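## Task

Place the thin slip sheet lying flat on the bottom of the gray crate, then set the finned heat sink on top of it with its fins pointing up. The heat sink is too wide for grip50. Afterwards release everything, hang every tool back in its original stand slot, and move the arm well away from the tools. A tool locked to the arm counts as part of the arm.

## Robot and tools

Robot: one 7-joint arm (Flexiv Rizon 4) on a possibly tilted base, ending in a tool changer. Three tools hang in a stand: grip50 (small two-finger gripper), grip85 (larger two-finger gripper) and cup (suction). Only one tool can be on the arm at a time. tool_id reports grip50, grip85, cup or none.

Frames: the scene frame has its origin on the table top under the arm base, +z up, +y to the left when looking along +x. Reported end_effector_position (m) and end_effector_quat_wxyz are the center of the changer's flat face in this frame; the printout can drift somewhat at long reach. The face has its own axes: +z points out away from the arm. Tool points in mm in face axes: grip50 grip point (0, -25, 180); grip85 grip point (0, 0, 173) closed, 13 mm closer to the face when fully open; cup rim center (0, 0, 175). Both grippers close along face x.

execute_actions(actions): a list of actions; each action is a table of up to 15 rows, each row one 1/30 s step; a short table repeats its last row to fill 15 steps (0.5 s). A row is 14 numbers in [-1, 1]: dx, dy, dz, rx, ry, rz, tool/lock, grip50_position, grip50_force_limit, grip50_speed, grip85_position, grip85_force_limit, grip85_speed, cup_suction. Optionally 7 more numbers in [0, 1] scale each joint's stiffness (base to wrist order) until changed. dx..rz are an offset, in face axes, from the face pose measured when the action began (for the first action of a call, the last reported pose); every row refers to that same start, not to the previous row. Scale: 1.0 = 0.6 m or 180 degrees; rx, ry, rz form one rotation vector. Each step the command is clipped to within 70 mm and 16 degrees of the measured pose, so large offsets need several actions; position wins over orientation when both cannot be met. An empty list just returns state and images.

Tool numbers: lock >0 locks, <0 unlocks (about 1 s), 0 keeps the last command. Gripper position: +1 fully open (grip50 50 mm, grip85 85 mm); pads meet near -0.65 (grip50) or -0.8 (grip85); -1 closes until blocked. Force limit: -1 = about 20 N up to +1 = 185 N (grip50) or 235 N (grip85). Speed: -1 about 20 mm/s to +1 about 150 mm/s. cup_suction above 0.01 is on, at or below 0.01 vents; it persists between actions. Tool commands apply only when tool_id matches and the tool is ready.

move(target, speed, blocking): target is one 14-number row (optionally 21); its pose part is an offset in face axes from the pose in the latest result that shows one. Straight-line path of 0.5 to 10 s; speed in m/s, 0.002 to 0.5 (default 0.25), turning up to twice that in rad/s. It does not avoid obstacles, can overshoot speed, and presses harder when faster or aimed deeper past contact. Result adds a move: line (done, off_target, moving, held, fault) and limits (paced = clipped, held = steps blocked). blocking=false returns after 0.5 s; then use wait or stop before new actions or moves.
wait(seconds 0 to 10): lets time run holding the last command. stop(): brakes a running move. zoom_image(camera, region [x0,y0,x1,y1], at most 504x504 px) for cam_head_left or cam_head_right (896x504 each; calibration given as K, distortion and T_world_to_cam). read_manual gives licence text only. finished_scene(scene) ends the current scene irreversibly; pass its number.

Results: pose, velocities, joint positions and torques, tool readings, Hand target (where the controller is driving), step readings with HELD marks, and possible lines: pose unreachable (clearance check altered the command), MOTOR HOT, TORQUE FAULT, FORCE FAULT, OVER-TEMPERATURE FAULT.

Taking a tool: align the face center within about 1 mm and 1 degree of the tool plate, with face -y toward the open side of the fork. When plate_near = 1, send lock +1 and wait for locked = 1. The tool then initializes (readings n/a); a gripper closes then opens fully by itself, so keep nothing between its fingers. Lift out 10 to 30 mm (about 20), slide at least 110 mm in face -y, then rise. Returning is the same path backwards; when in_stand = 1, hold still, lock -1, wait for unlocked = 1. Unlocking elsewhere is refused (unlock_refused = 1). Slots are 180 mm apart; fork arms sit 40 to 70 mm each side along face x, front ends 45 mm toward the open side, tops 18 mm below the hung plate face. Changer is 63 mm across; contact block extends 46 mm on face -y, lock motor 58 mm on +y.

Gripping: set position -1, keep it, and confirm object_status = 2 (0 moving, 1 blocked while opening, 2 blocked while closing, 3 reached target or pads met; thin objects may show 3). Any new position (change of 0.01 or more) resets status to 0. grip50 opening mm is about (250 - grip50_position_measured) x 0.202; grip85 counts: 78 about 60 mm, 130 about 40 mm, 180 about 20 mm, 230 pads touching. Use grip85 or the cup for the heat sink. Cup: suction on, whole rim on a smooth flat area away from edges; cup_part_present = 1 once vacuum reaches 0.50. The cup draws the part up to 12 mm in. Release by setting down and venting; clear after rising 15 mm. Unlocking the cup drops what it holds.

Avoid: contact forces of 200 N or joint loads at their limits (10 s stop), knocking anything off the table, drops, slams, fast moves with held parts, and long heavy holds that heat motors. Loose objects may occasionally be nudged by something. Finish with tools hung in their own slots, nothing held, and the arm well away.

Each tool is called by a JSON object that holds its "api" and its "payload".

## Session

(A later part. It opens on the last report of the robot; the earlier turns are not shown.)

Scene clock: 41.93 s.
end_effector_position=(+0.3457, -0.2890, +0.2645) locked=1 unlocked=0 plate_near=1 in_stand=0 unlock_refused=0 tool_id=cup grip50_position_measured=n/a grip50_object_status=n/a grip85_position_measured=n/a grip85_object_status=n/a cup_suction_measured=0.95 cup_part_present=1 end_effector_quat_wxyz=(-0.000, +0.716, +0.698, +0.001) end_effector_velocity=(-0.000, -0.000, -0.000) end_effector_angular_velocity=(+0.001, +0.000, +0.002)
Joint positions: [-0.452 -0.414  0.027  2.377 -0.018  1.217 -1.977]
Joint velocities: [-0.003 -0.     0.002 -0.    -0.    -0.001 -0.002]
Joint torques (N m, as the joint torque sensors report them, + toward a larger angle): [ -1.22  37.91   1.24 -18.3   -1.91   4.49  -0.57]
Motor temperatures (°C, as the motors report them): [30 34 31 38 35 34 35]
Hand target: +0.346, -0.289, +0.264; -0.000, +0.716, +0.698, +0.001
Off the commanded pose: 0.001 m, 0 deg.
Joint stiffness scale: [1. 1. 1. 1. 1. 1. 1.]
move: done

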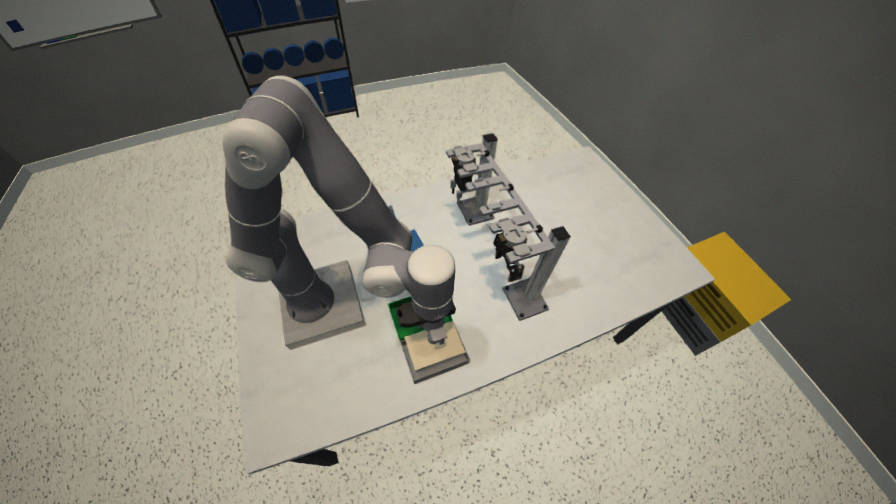

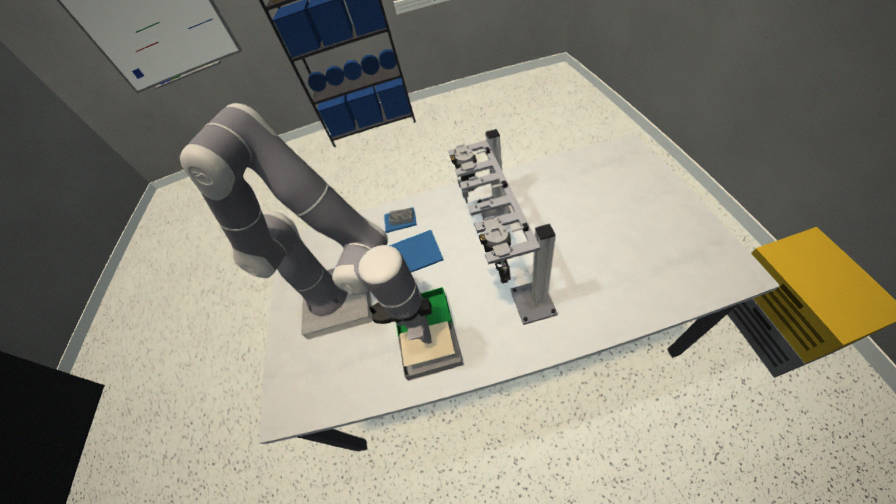

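{"api": "move", "payload": {"target": [-0.0042, 0, 0.0583, 0, 0, -0.003, 0, 1, 0, 0, 1, 0, 0, 1], "speed": 0.06}}

{"api": "zoom_image", "payload": {"camera": "cam_head_left", "region": [392, 310, 477, 395]}}

{"api": "zoom_image", "payload": {"camera": "cam_head_right", "region": [388, 305, 473, 390]}}

Scene clock: 44.83 s.
end_effector_position=(+0.3457, -0.2914, +0.2295) locked=1 unlocked=0 plate_near=1 in_stand=0 unlock_refused=0 tool_id=cup grip50_position_measured=n/a grip50_object_status=n/a grip85_position_measured=n/a grip85_object_status=n/a cup_suction_measured=0.95 cup_part_present=1 end_effector_quat_wxyz=(-0.000, +0.713, +0.701, +0.001) end_effector_velocity=(+0.000, +0.000, -0.000) end_effector_angular_velocity=(-0.000, -0.001, +0.002)
Joint positions: [-0.452 -0.523  0.02   2.37  -0.022  1.318 -1.988]
Joint velocities: [ 0.    -0.001  0.    -0.    -0.001  0.001 -0.001]
Joint torques (N m, as the joint torque sensors report them, + toward a larger angle): [  0.12  40.17  -0.29 -15.32  -2.29   6.2   -0.47]
Motor temperatures (°C, as the motors report them): [30 34 31 38 35 34 35]
Hand target: +0.346, -0.291, +0.230; -0.000, +0.713, +0.701, +0.001
Off the commanded pose: 0.000 m, 0 deg.
Joint stiffness scale: [1. 1. 1. 1. 1. 1. 1.]
move: done

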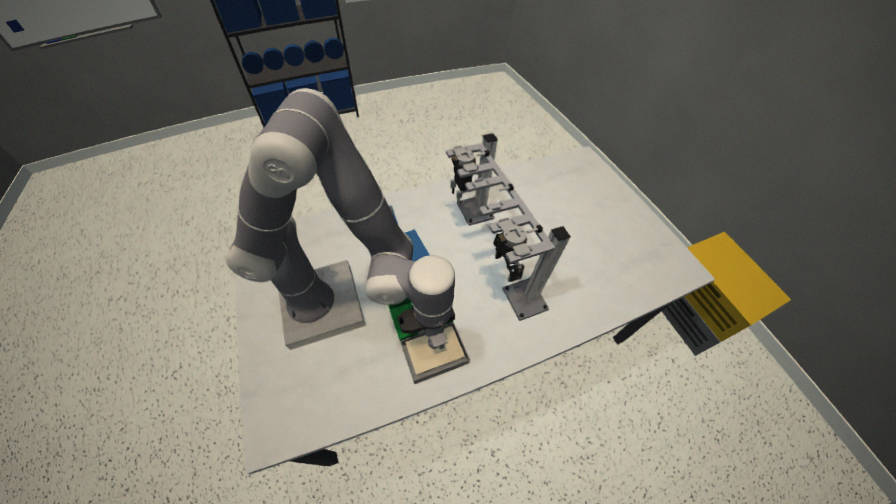

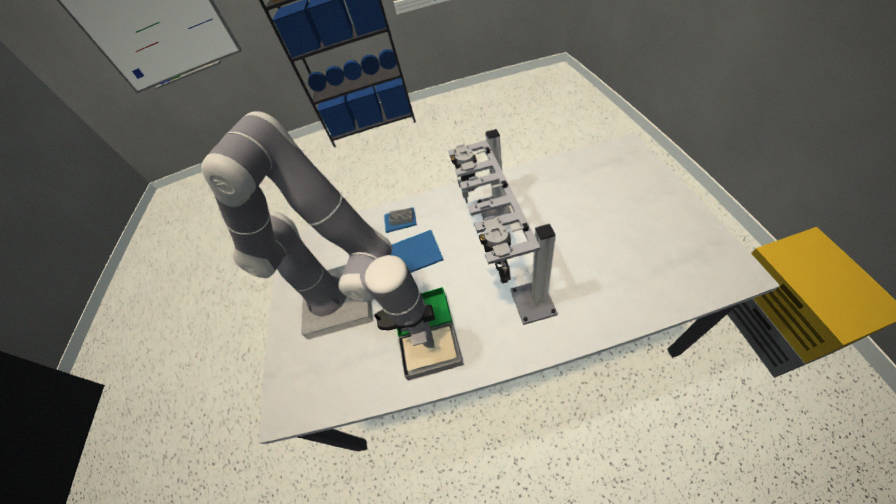

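Region (392, 310, 477, 395) of cam_head_left's 896x504 image, scaled by 5.929, with more detail than that image has.

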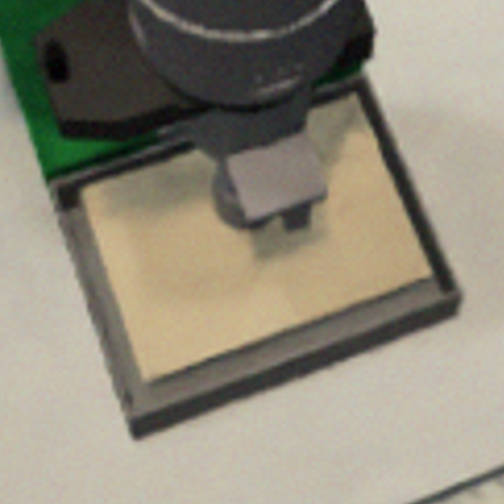

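Region (388, 305, 473, 390) of cam_head_right's 896x504 image, scaled by 5.929, with more detail than that image has.

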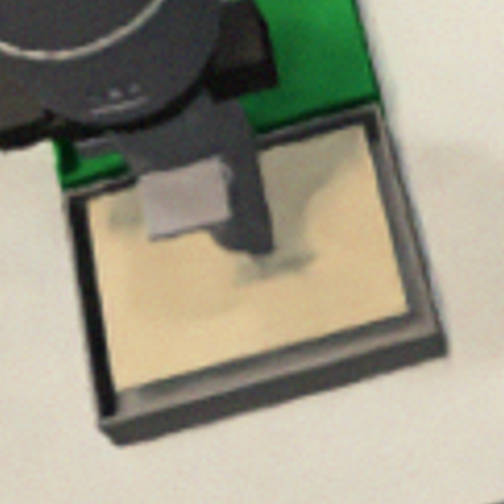

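{"api": "move", "payload": {"target": [0, -0.001, 0.0467, 0, 0, 0, 0, 1, 0, 0, 1, 0, 0, 1], "speed": 0.03}}

{"api": "zoom_image", "payload": {"camera": "cam_head_left", "region": [392, 310, 477, 395]}}

{"api": "zoom_image", "payload": {"camera": "cam_head_right", "region": [388, 305, 473, 390]}}

Scene clock: 46.90 s.
end_effector_position=(+0.3450, -0.2913, +0.2015) locked=1 unlocked=0 plate_near=1 in_stand=0 unlock_refused=0 tool_id=cup grip50_position_measured=n/a grip50_object_status=n/a grip85_position_measured=n/a grip85_object_status=n/a cup_suction_measured=0.95 cup_part_present=1 end_effector_quat_wxyz=(-0.001, +0.713, +0.701, +0.001) end_effector_velocity=(-0.000, -0.000, -0.000) end_effector_angular_velocity=(+0.000, +0.000, +0.000)
Joint positions: [-0.447 -0.61   0.015  2.36  -0.022  1.395 -1.988]
Joint velocities: [-0.    -0.001 -0.     0.     0.     0.001 -0.   ]
Joint torques (N m, as the joint torque sensors report them, + toward a larger angle): [  1.81  41.19  -0.53 -12.98  -1.84   6.15  -0.06]
Motor temperatures (°C, as the motors report them): [30 34 31 38 35 34 35]
Hand target: +0.345, -0.291, +0.202; -0.000, +0.713, +0.701, +0.001
Off the commanded pose: 0.000 m, 0 deg.
Joint stiffness scale: [1. 1. 1. 1. 1. 1. 1.]
move: done

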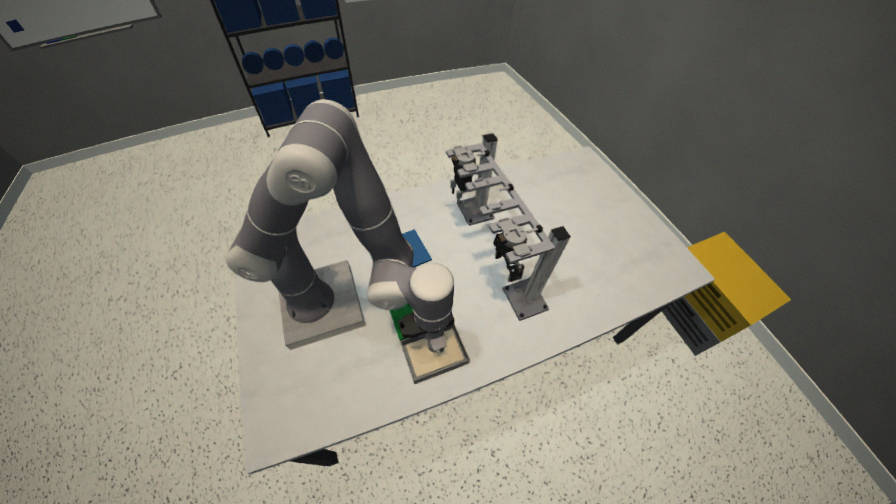

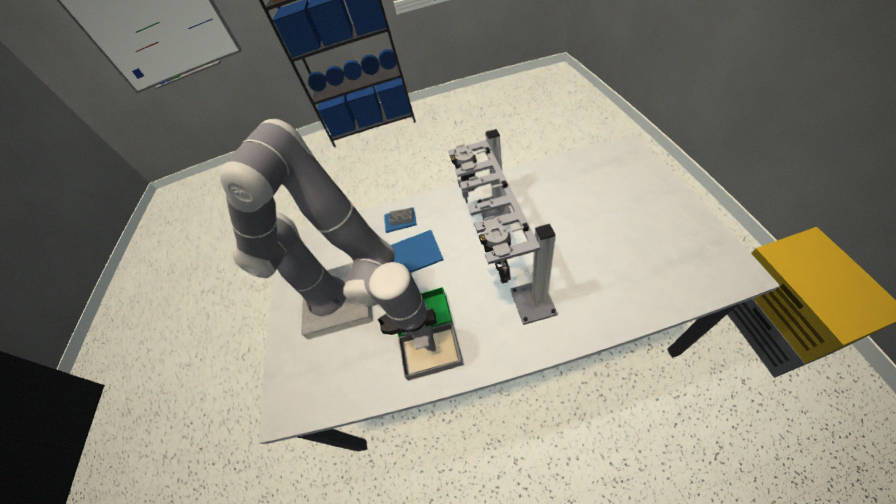

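Region (392, 310, 477, 395) of cam_head_left's 896x504 image, scaled by 5.929, with more detail than that image has.

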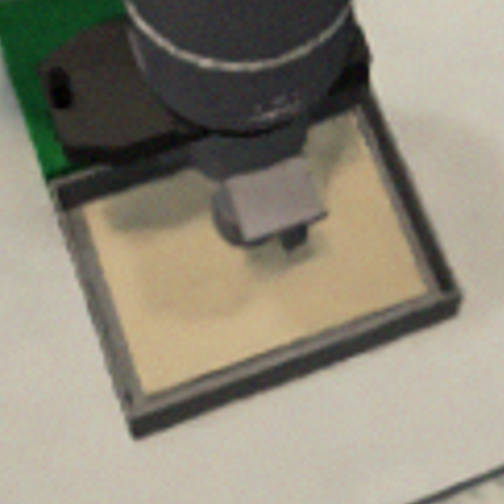

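Region (388, 305, 473, 390) of cam_head_right's 896x504 image, scaled by 5.929, with more detail than that image has.

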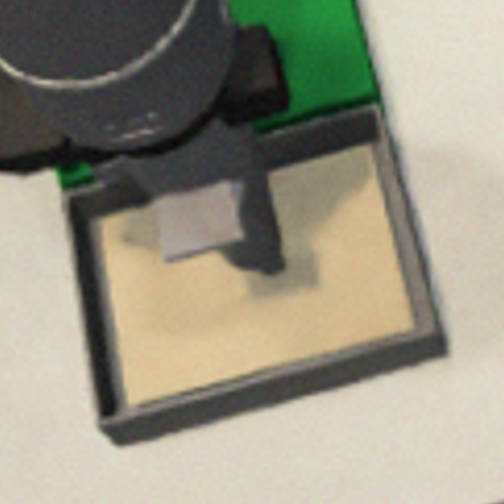

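{"api": "execute_actions", "payload": {"actions": [[[0,0,0.0006,0,0,0,0,1,0,0,1,0,0,1],[0,0,0.0012,0,0,0,0,1,0,0,1,0,0,1],[0,0,0.0018,0,0,0,0,1,0,0,1,0,0,1],[0,0,0.0024,0,0,0,0,1,0,0,1,0,0,1],[0,0,0.003,0,0,0,0,1,0,0,1,0,0,1],[0,0,0.0036,0,0,0,0,1,0,0,1,0,0,1],[0,0,0.0042,0,0,0,0,1,0,0,1,0,0,1],[0,0,0.0048,0,0,0,0,1,0,0,1,0,0,1],[0,0,0.0054,0,0,0,0,1,0,0,1,0,0,1],[0,0,0.006,0,0,0,0,1,0,0,1,0,0,1],[0,0,0.0066,0,0,0,0,1,0,0,1,0,0,1]],[[0,0,0.0004,0,0,0,0,1,0,0,1,0,0,1],[0,0,0.0008,0,0,0,0,1,0,0,1,0,0,1],[0,0,0.0012,0,0,0,0,1,0,0,1,0,0,1],[0,0,0.0016,0,0,0,0,1,0,0,1,0,0,1],[0,0,0.002,0,0,0,0,1,0,0,1,0,0,1],[0,0,0.0024,0,0,0,0,1,0,0,1,0,0,1],[0,0,0.0028,0,0,0,0,1,0,0,1,0,0,1],[0,0,0.0032,0,0,0,0,1,0,0,1,0,0,1],[0,0,0.0036,0,0,0,0,1,0,0,1,0,0,1],[0,0,0.004,0,0,0,0,1,0,0,1,0,0,1]]]}}

Scene clock: 49.13 s.
end_effector_position=(+0.3447, -0.2912, +0.1951) locked=1 unlocked=0 plate_near=1 in_stand=0 unlock_refused=0 tool_id=cup grip50_position_measured=n/a grip50_object_status=n/a grip85_position_measured=n/a grip85_object_status=n/a cup_suction_measured=0.95 cup_part_present=1 end_effector_quat_wxyz=(-0.001, +0.714, +0.701, +0.001) end_effector_velocity=(-0.000, +0.000, -0.000) end_effector_angular_velocity=(+0.000, -0.000, -0.001)
Joint positions: [-0.447 -0.63   0.014  2.357 -0.022  1.411 -1.988]
Joint velocities: [-0.    -0.001  0.     0.     0.     0.001  0.001]
Joint torques (N m, as the joint torque sensors report them, + toward a larger angle): [  1.83  41.57  -0.68 -12.72  -1.37   6.15   0.33]
Motor temperatures (°C, as the motors report them): [30 34 31 38 35 34 35]
Hand target: +0.345, -0.291, +0.195; -0.001, +0.713, +0.701, +0.001
Off the commanded pose: 0.000 m, 0 deg.
Joint stiffness scale: [1. 1. 1. 1. 1. 1. 1.]
Step readings (end_effector_position; steps 1 to 15: 1st action; 16 to 30: 2nd action):
0: (+0.3450, -0.2913, +0.2015)
1: (+0.3450, -0.2913, +0.2014)
2: (+0.3450, -0.2913, +0.2012)
4: (+0.3449, -0.2913, +0.2006)
8: (+0.3449, -0.2913, +0.1992)
15: (+0.3449, -0.2913, +0.1975)
16: (+0.3449, -0.2913, +0.1975)
17: (+0.3448, -0.2912, +0.1973)
19: (+0.3448, -0.2912, +0.1969)
23: (+0.3447, -0.2912, +0.1959)
30: end_effector_position above

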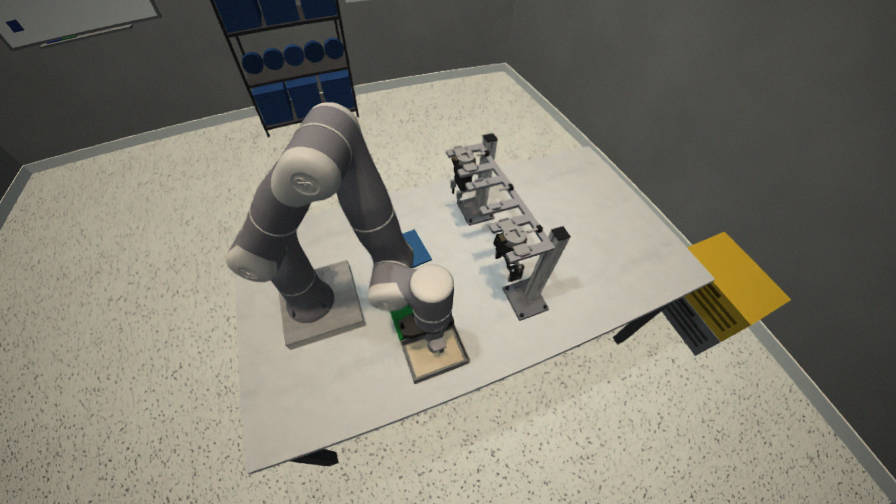

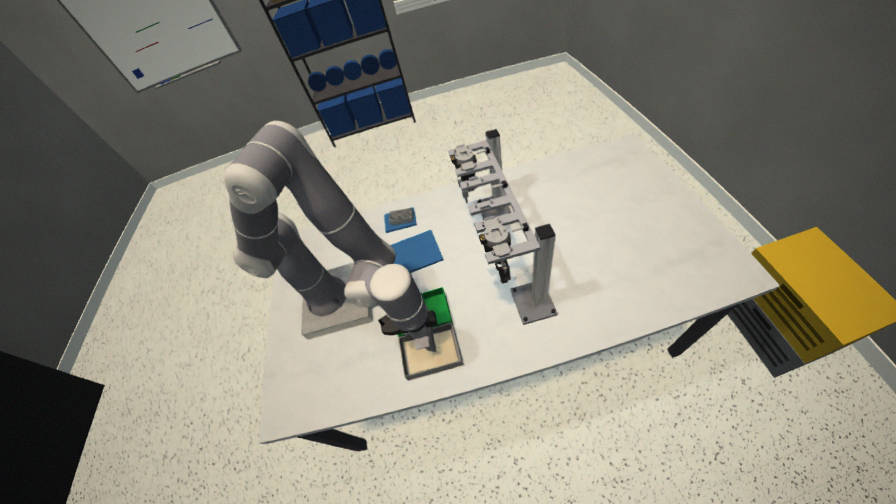

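{"api": "execute_actions", "payload": {"actions": [[[0,0,0.0004,0,0,0,0,1,0,0,1,0,0,1],[0,0,0.0008,0,0,0,0,1,0,0,1,0,0,1],[0,0,0.0012,0,0,0,0,1,0,0,1,0,0,1],[0,0,0.0016,0,0,0,0,1,0,0,1,0,0,1],[0,0,0.002,0,0,0,0,1,0,0,1,0,0,1],[0,0,0.0024,0,0,0,0,1,0,0,1,0,0,1],[0,0,0.0028,0,0,0,0,1,0,0,1,0,0,1],[0,0,0.0032,0,0,0,0,1,0,0,1,0,0,1],[0,0,0.0036,0,0,0,0,1,0,0,1,0,0,1],[0,0,0.004,0,0,0,0,1,0,0,1,0,0,1]]]}}

Scene clock: 49.93 s.
end_effector_position=(+0.3445, -0.2912, +0.1926) locked=1 unlocked=0 plate_near=1 in_stand=0 unlock_refused=0 tool_id=cup grip50_position_measured=n/a grip50_object_status=n/a grip85_position_measured=n/a grip85_object_status=n/a cup_suction_measured=0.95 cup_part_present=1 end_effector_quat_wxyz=(-0.002, +0.714, +0.701, +0.001) end_effector_velocity=(+0.000, -0.000, -0.000) end_effector_angular_velocity=(-0.000, -0.001, +0.000)
Joint positions: [-0.446 -0.638  0.014  2.356 -0.022  1.417 -1.988]
Joint velocities: [-0.    -0.001  0.    -0.001  0.     0.001  0.   ]
Joint torques (N m, as the joint torque sensors report them, + toward a larger angle): [  1.5   41.93  -0.49 -12.39  -1.35   6.11   0.3 ]
Motor temperatures (°C, as the motors report them): [30 34 31 38 35 34 35]
Hand target: +0.345, -0.291, +0.193; -0.001, +0.714, +0.701, +0.001
Off the commanded pose: 0.000 m, 0 deg.
Joint stiffness scale: [1. 1. 1. 1. 1. 1. 1.]
Step readings (end_effector_position):
0: (+0.3447, -0.2912, +0.1951)
1: (+0.3447, -0.2912, +0.1950)
2: (+0.3447, -0.2912, +0.1949)
4: (+0.3446, -0.2912, +0.1944)
8: (+0.3446, -0.2912, +0.1935)
15: end_effector_position above

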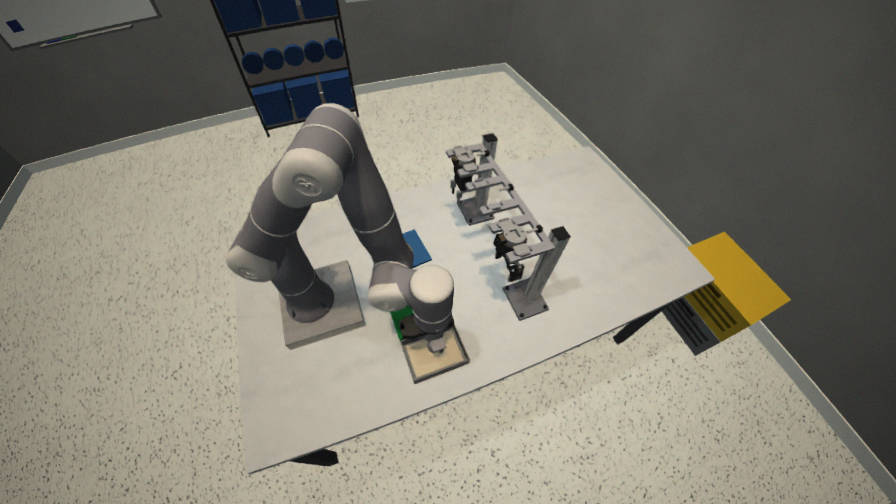

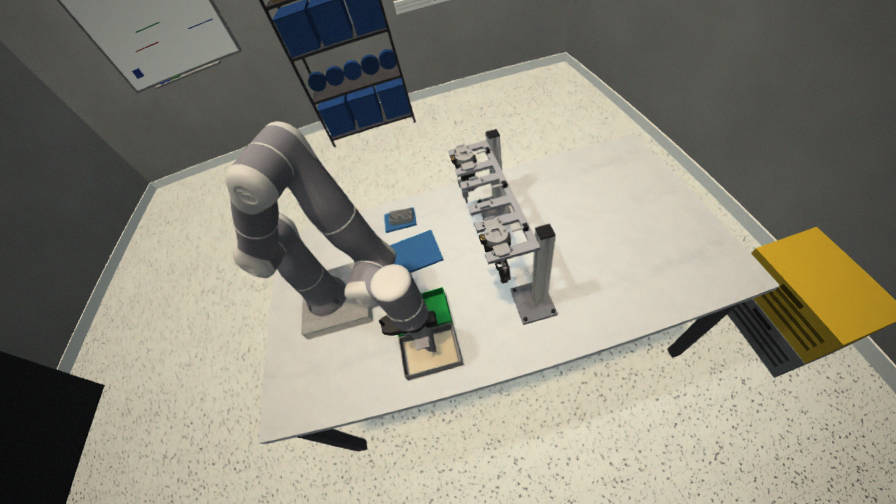

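{"api": "execute_actions", "payload": {"actions": [[[0,0,0.0004,0,0,0,0,1,0,0,1,0,0,1],[0,0,0.0008,0,0,0,0,1,0,0,1,0,0,1],[0,0,0.0012,0,0,0,0,1,0,0,1,0,0,1],[0,0,0.0016,0,0,0,0,1,0,0,1,0,0,1],[0,0,0.002,0,0,0,0,1,0,0,1,0,0,1],[0,0,0.0024,0,0,0,0,1,0,0,1,0,0,1],[0,0,0.0028,0,0,0,0,1,0,0,1,0,0,1],[0,0,0.0032,0,0,0,0,1,0,0,1,0,0,1],[0,0,0.0036,0,0,0,0,1,0,0,1,0,0,1],[0,0,0.004,0,0,0,0,1,0,0,1,0,0,1]]]}}

Scene clock: 51.03 s.
end_effector_position=(+0.3444, -0.2911, +0.1902) locked=1 unlocked=0 plate_near=1 in_stand=0 unlock_refused=0 tool_id=cup grip50_position_measured=n/a grip50_object_status=n/a grip85_position_measured=n/a grip85_object_status=n/a cup_suction_measured=0.95 cup_part_present=1 end_effector_quat_wxyz=(-0.002, +0.714, +0.701, +0.001) end_effector_velocity=(+0.000, -0.000, +0.000) end_effector_angular_velocity=(-0.001, -0.002, -0.001)
Joint positions: [-0.446 -0.645  0.014  2.355 -0.022  1.422 -1.988]
Joint velocities: [-0.    -0.001  0.    -0.001  0.001  0.002  0.   ]
Joint torques (N m, as the joint torque sensors report them, + toward a larger angle): [  1.53  42.03  -0.77 -12.16  -1.36   6.16   0.33]
Motor temperatures (°C, as the motors report them): [30 34 31 38 35 34 35]
Hand target: +0.345, -0.291, +0.190; -0.002, +0.714, +0.701, +0.001
Off the commanded pose: 0.000 m, 0 deg.
Joint stiffness scale: [1. 1. 1. 1. 1. 1. 1.]
Step readings (end_effector_position):
0: (+0.3445, -0.2912, +0.1926)
1: (+0.3445, -0.2912, +0.1926)
2: (+0.3445, -0.2911, +0.1924)
4: (+0.3444, -0.2911, +0.1920)
8: (+0.3444, -0.2911, +0.1910)
15: end_effector_position above

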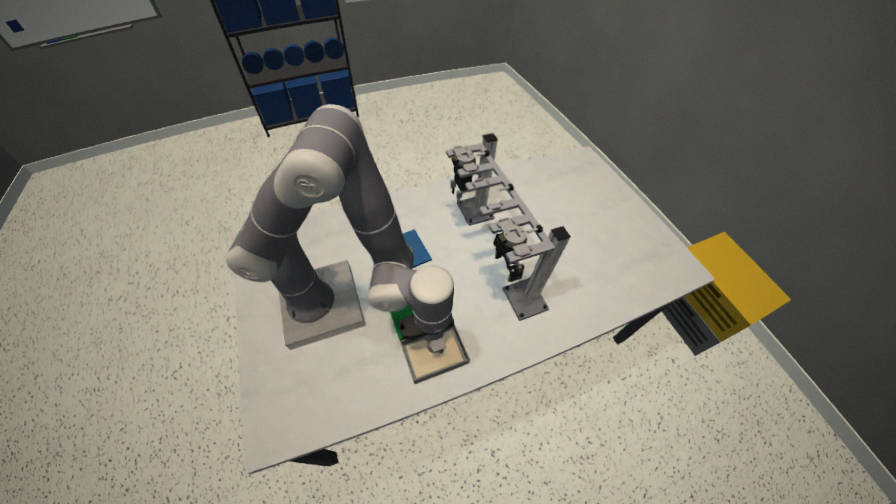

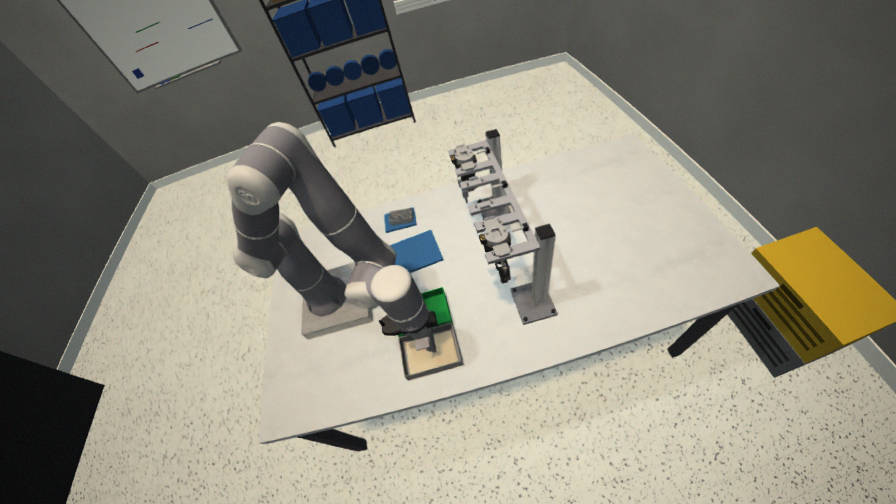

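{"api": "execute_actions", "payload": {"actions": [[[0,0,0.0004,0,0,0,0,1,0,0,1,0,0,1],[0,0,0.0008,0,0,0,0,1,0,0,1,0,0,1],[0,0,0.0012,0,0,0,0,1,0,0,1,0,0,1],[0,0,0.0016,0,0,0,0,1,0,0,1,0,0,1],[0,0,0.002,0,0,0,0,1,0,0,1,0,0,1],[0,0,0.0024,0,0,0,0,1,0,0,1,0,0,1],[0,0,0.0028,0,0,0,0,1,0,0,1,0,0,1],[0,0,0.0032,0,0,0,0,1,0,0,1,0,0,1],[0,0,0.0036,0,0,0,0,1,0,0,1,0,0,1],[0,0,0.004,0,0,0,0,1,0,0,1,0,0,1]]]}}

Scene clock: 51.80 s.
end_effector_position=(+0.3447, -0.2913, +0.1884) locked=1 unlocked=0 plate_near=1 in_stand=0 unlock_refused=0 tool_id=cup grip50_position_measured=n/a grip50_object_status=n/a grip85_position_measured=n/a grip85_object_status=n/a cup_suction_measured=0.95 cup_part_present=1 end_effector_quat_wxyz=(-0.001, +0.714, +0.701, +0.001) end_effector_velocity=(+0.000, +0.000, -0.000) end_effector_angular_velocity=(-0.000, -0.001, -0.001)
Joint positions: [-0.446 -0.652  0.013  2.353 -0.022  1.428 -1.988]
Joint velocities: [ 0.    -0.     0.     0.     0.001  0.001  0.   ]
Joint torques (N m, as the joint torque sensors report them, + toward a larger angle): [  1.73  34.96   0.14 -10.84  -1.35   5.21   0.36]
Motor temperatures (°C, as the motors report them): [30 34 31 38 35 34 35]
Hand target: +0.344, -0.291, +0.188; -0.002, +0.714, +0.701, +0.001
Off the commanded pose: 0.001 m, 0 deg.
Joint stiffness scale: [1. 1. 1. 1. 1. 1. 1.]
Step readings (end_effector_position):
0: (+0.3444, -0.2911, +0.1902)
1: (+0.3444, -0.2911, +0.1901)
2: (+0.3443, -0.2911, +0.1900)
4: (+0.3443, -0.2910, +0.1895)
8: (+0.3443, -0.2911, +0.1886)
15: end_effector_position above

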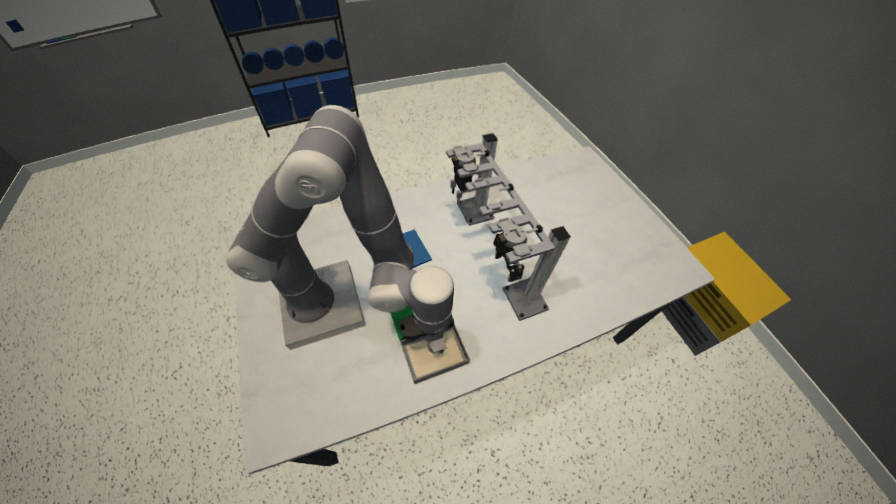

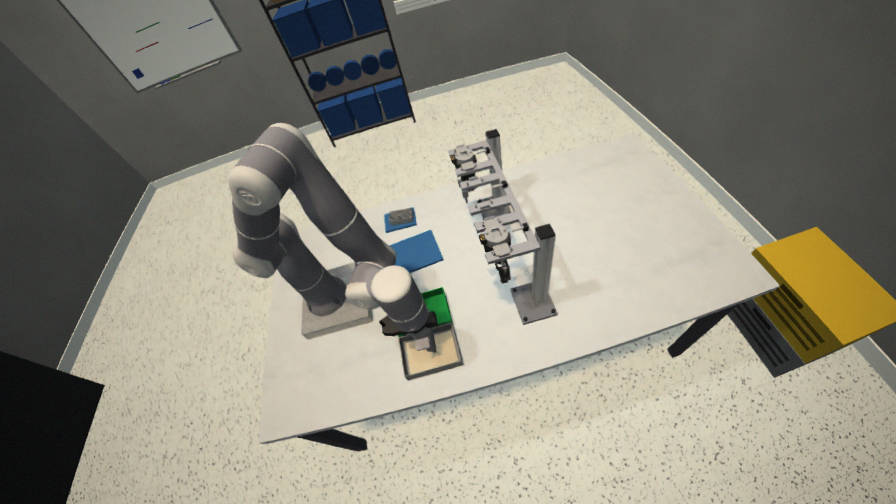

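{"api": "execute_actions", "payload": {"actions": [[[0,0,0,0,0,0,0,1,0,0,1,0,0,0]]]}}

Scene clock: 52.63 s.
end_effector_position=(+0.3451, -0.2916, +0.1890) locked=1 unlocked=0 plate_near=1 in_stand=0 unlock_refused=0 tool_id=cup grip50_position_measured=n/a grip50_object_status=n/a grip85_position_measured=n/a grip85_object_status=n/a cup_suction_measured=0.00 cup_part_present=0 end_effector_quat_wxyz=(-0.000, +0.714, +0.701, +0.001) end_effector_velocity=(-0.000, -0.000, -0.000) end_effector_angular_velocity=(+0.000, +0.000, +0.001)
Joint positions: [-0.446 -0.651  0.013  2.353 -0.022  1.429 -1.988]
Joint velocities: [-0.     0.    -0.     0.    -0.    -0.    -0.001]
Joint torques (N m, as the joint torque sensors report them, + toward a larger angle): [  0.22  37.16   0.29 -10.    -1.1    4.72   0.29]
Motor temperatures (°C, as the motors report them): [30 34 31 38 35 34 35]
Hand target: +0.345, -0.291, +0.188; -0.001, +0.714, +0.701, +0.001
Off the commanded pose: 0.001 m, 0 deg.
Joint stiffness scale: [1. 1. 1. 1. 1. 1. 1.]
Step readings (end_effector_position):
0: (+0.3447, -0.2913, +0.1884)
1: (+0.3447, -0.2914, +0.1885)
2: (+0.3449, -0.2914, +0.1887)
4: (+0.3451, -0.2916, +0.1890)
8: (+0.3451, -0.2916, +0.1890)
15: end_effector_position above

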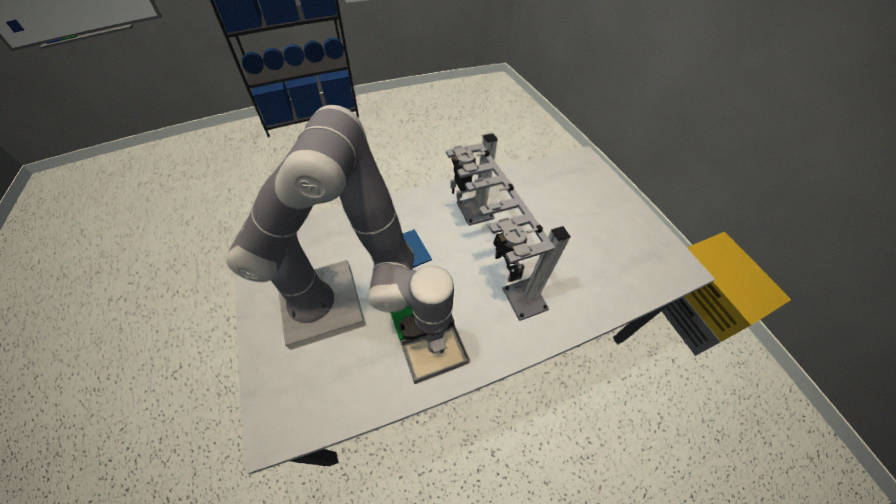

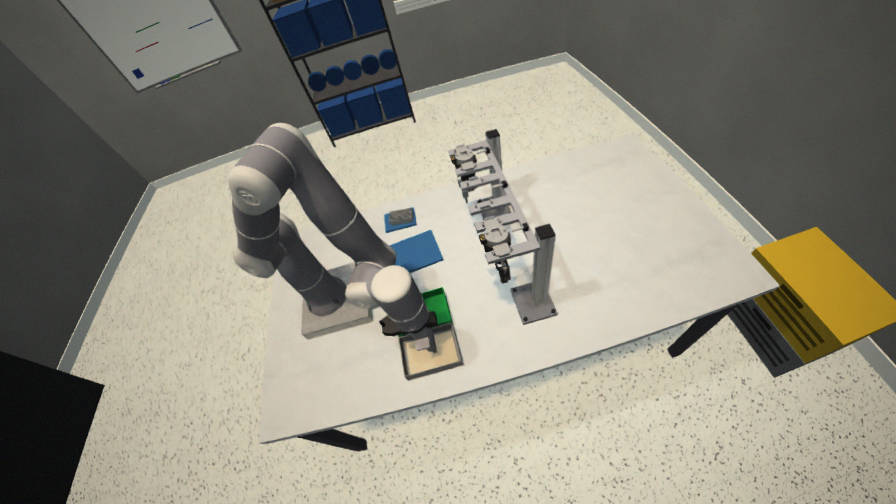

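{"api": "move", "payload": {"target": [0, 0, -0.1017, 0, 0, 0, 0, 1, 0, 0, 1, 0, 0, 0], "speed": 0.1}}

Scene clock: 53.77 s.
end_effector_position=(+0.3450, -0.2916, +0.2499) locked=1 unlocked=0 plate_near=1 in_stand=0 unlock_refused=0 tool_id=cup grip50_position_measured=n/a grip50_object_status=n/a grip85_position_measured=n/a grip85_object_status=n/a cup_suction_measured=0.00 cup_part_present=0 end_effector_quat_wxyz=(-0.000, +0.714, +0.701, +0.002) end_effector_velocity=(+0.000, +0.000, +0.000) end_effector_angular_velocity=(+0.000, +0.000, +0.001)
Joint positions: [-0.46  -0.46   0.027  2.374 -0.023  1.26  -1.988]
Joint velocities: [-0.001  0.001  0.001 -0.    -0.001 -0.001 -0.   ]
Joint torques (N m, as the joint torque sensors report them, + toward a larger angle): [ -1.79  40.05   1.2  -15.78  -1.7    4.48  -0.15]
Motor temperatures (°C, as the motors report them): [30 34 31 38 35 34 35]
Hand target: +0.345, -0.292, +0.250; -0.001, +0.714, +0.700, +0.002
Off the commanded pose: 0.000 m, 0 deg.
Joint stiffness scale: [1. 1. 1. 1. 1. 1. 1.]
move: done

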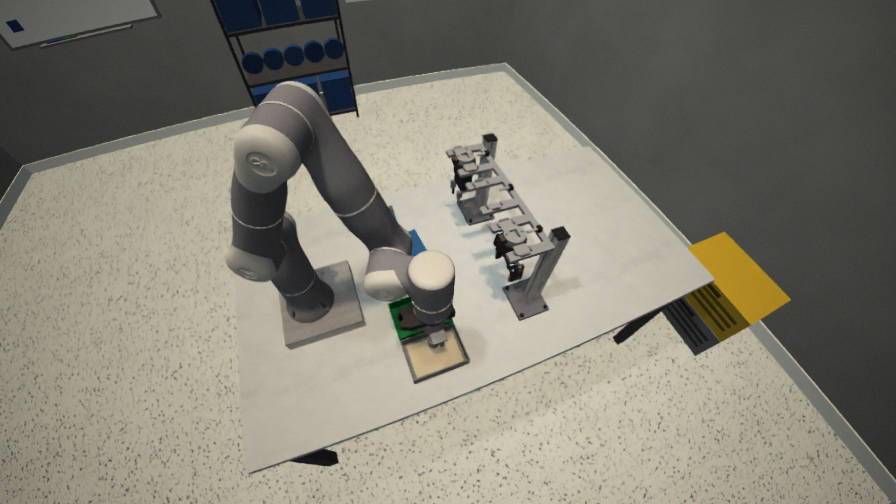

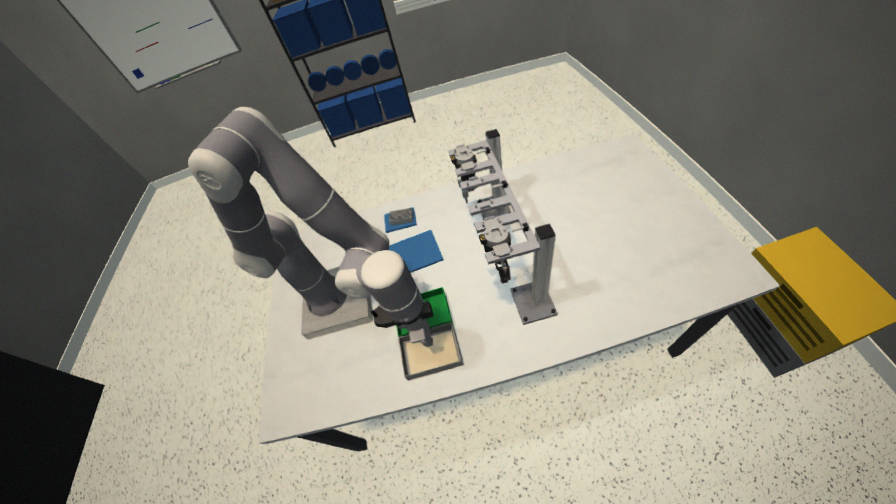

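{"api": "move", "payload": {"target": [0.4828, 0.2583, -0.2532, 0.0009, -0.0009, 0.00225, 0, 1, 0, 0, 1, 0, 0, 0], "speed": 0.3}}

{"api": "zoom_image", "payload": {"camera": "cam_head_left", "region": [392, 310, 477, 395]}}

{"api": "zoom_image", "payload": {"camera": "cam_head_right", "region": [388, 305, 473, 390]}}

Scene clock: 56.07 s.
end_effector_position=(+0.5049, -0.0062, +0.4028) locked=1 unlocked=0 plate_near=1 in_stand=0 unlock_refused=0 tool_id=cup grip50_position_measured=n/a grip50_object_status=n/a grip85_position_measured=n/a grip85_object_status=n/a cup_suction_measured=0.00 cup_part_present=0 end_effector_quat_wxyz=(+0.001, +0.716, +0.698, -0.001) end_effector_velocity=(+0.001, +0.000, +0.001) end_effector_angular_velocity=(+0.001, -0.001, -0.000)
Joint positions: [ 0.006 -0.206  0.232  2.119 -0.062  0.745 -1.294]
Joint velocities: [-0.    -0.    -0.    -0.003  0.001 -0.001 -0.001]
Joint torques (N m, as the joint torque sensors report them, + toward a larger angle): [  0.82  38.75   1.05 -29.43  -4.4    4.46   1.32]
Motor temperatures (°C, as the motors report them): [30 34 31 38 35 34 35]
Hand target: +0.505, -0.006, +0.403; +0.001, +0.716, +0.698, -0.001
Off the commanded pose: 0.001 m, 0 deg.
Joint stiffness scale: [1. 1. 1. 1. 1. 1. 1.]
move: done

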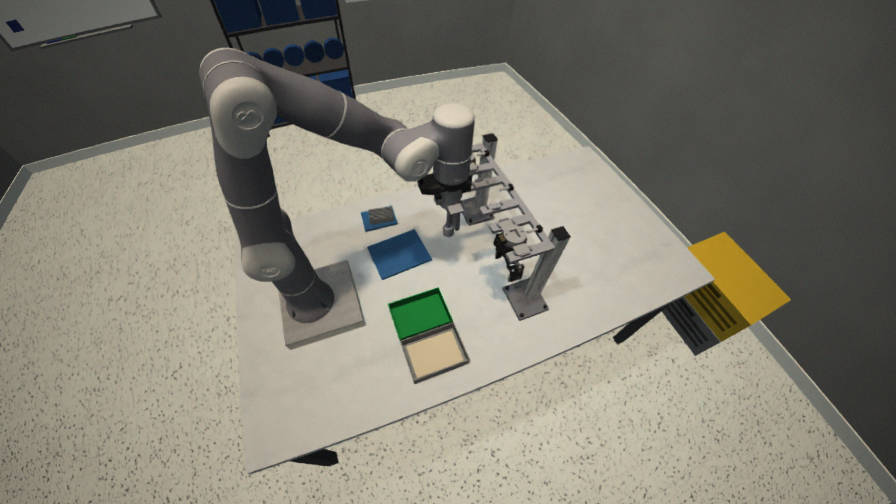

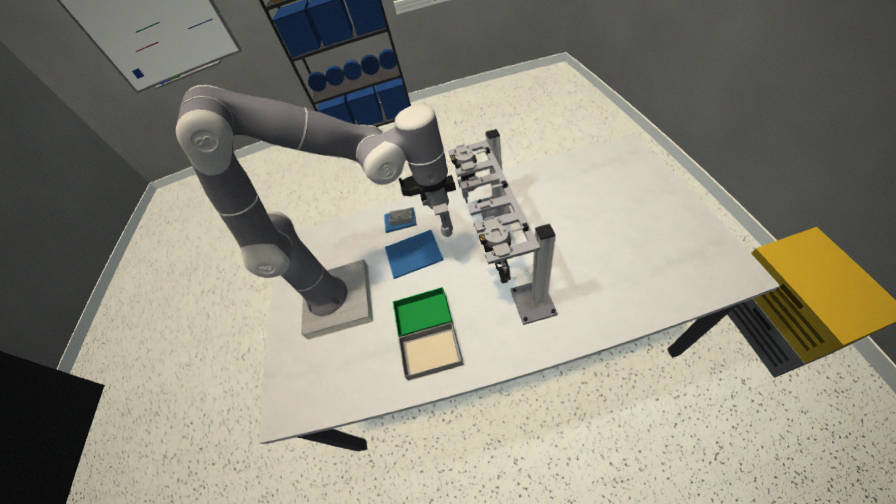

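Region (392, 310, 477, 395) of cam_head_left's 896x504 image, scaled by 5.929, with more detail than that image has.

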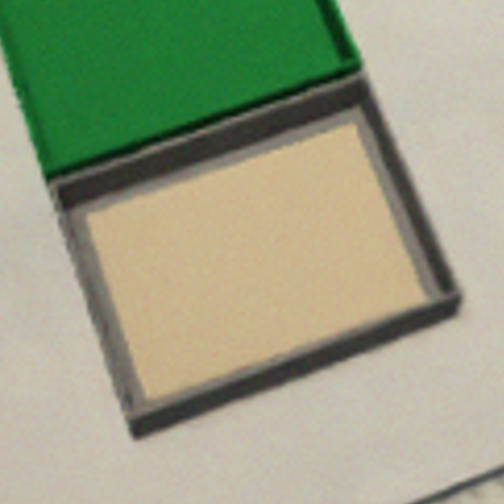

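Region (388, 305, 473, 390) of cam_head_right's 896x504 image, scaled by 5.929, with more detail than that image has.

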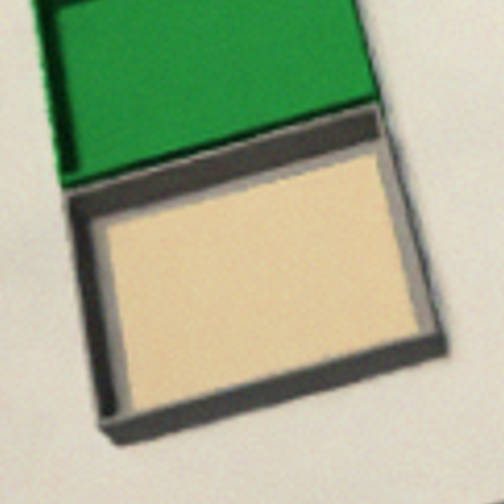

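{"api": "move", "payload": {"target": [0.0023, 0.209, 0.0017, 0, 0.0009, 0, 0, 1, 0, 0, 1, 0, 0, 0], "speed": 0.1}}

{"api": "zoom_image", "payload": {"camera": "cam_head_left", "region": [455, 155, 525, 225]}}

{"api": "zoom_image", "payload": {"camera": "cam_head_right", "region": [445, 155, 515, 225]}}

Scene clock: 58.20 s.
end_effector_position=(+0.6304, -0.0082, +0.4024) locked=1 unlocked=0 plate_near=1 in_stand=0 unlock_refused=0 tool_id=cup grip50_position_measured=n/a grip50_object_status=n/a grip85_position_measured=n/a grip85_object_status=n/a cup_suction_measured=0.00 cup_part_present=0 end_effector_quat_wxyz=(-0.000, +0.716, +0.698, +0.000) end_effector_velocity=(+0.001, +0.000, +0.001) end_effector_angular_velocity=(-0.000, -0.001, -0.001)
Joint positions: [ 0.031 -0.467  0.181  1.743 -0.095  0.629 -1.319]
Joint velocities: [-0.    -0.001  0.    -0.002 -0.    -0.001  0.001]
Joint torques (N m, as the joint torque sensors report them, + toward a larger angle): [  0.28  53.52   3.57 -31.55  -5.22   4.58  -0.7 ]
Motor temperatures (°C, as the motors report them): [30 34 31 38 35 34 35]
Hand target: +0.630, -0.008, +0.402; -0.000, +0.716, +0.698, +0.000
Off the commanded pose: 0.001 m, 0 deg.
Joint stiffness scale: [1. 1. 1. 1. 1. 1. 1.]
move: done

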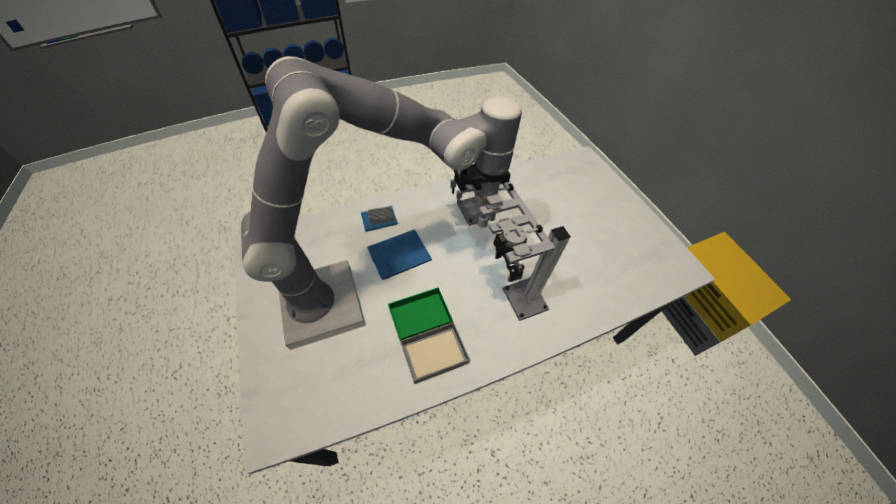

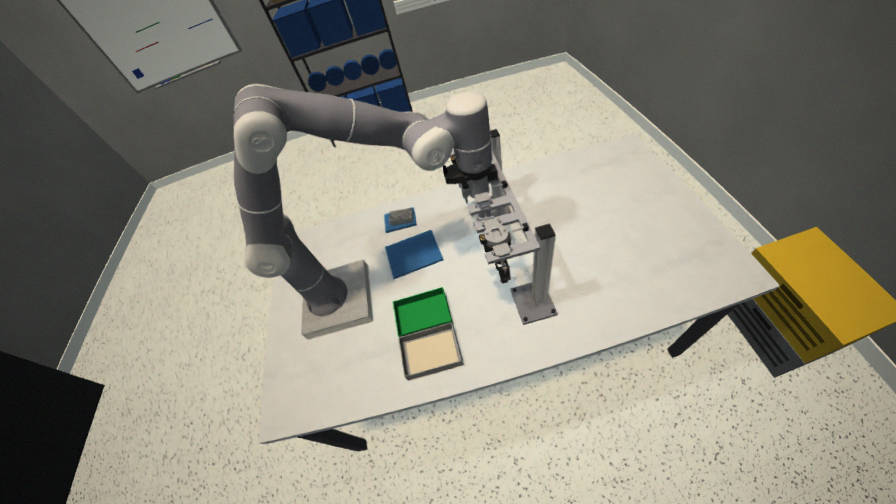

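Region (455, 155, 525, 225) of cam_head_left's 896x504 image, scaled by 7.200, with more detail than that image has.

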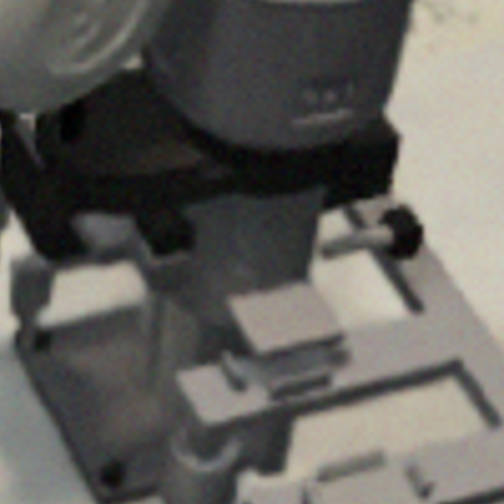

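Region (445, 155, 515, 225) of cam_head_right's 896x504 image, scaled by 7.200, with more detail than that image has.

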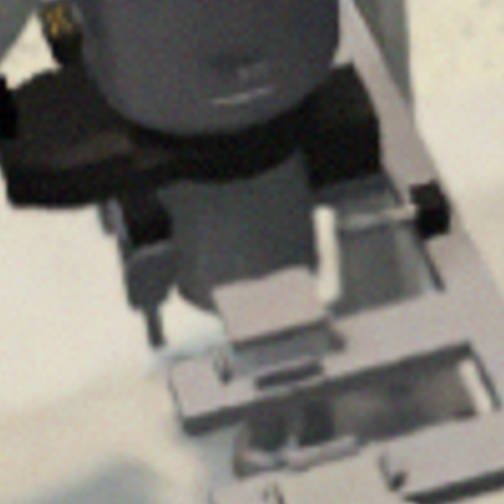

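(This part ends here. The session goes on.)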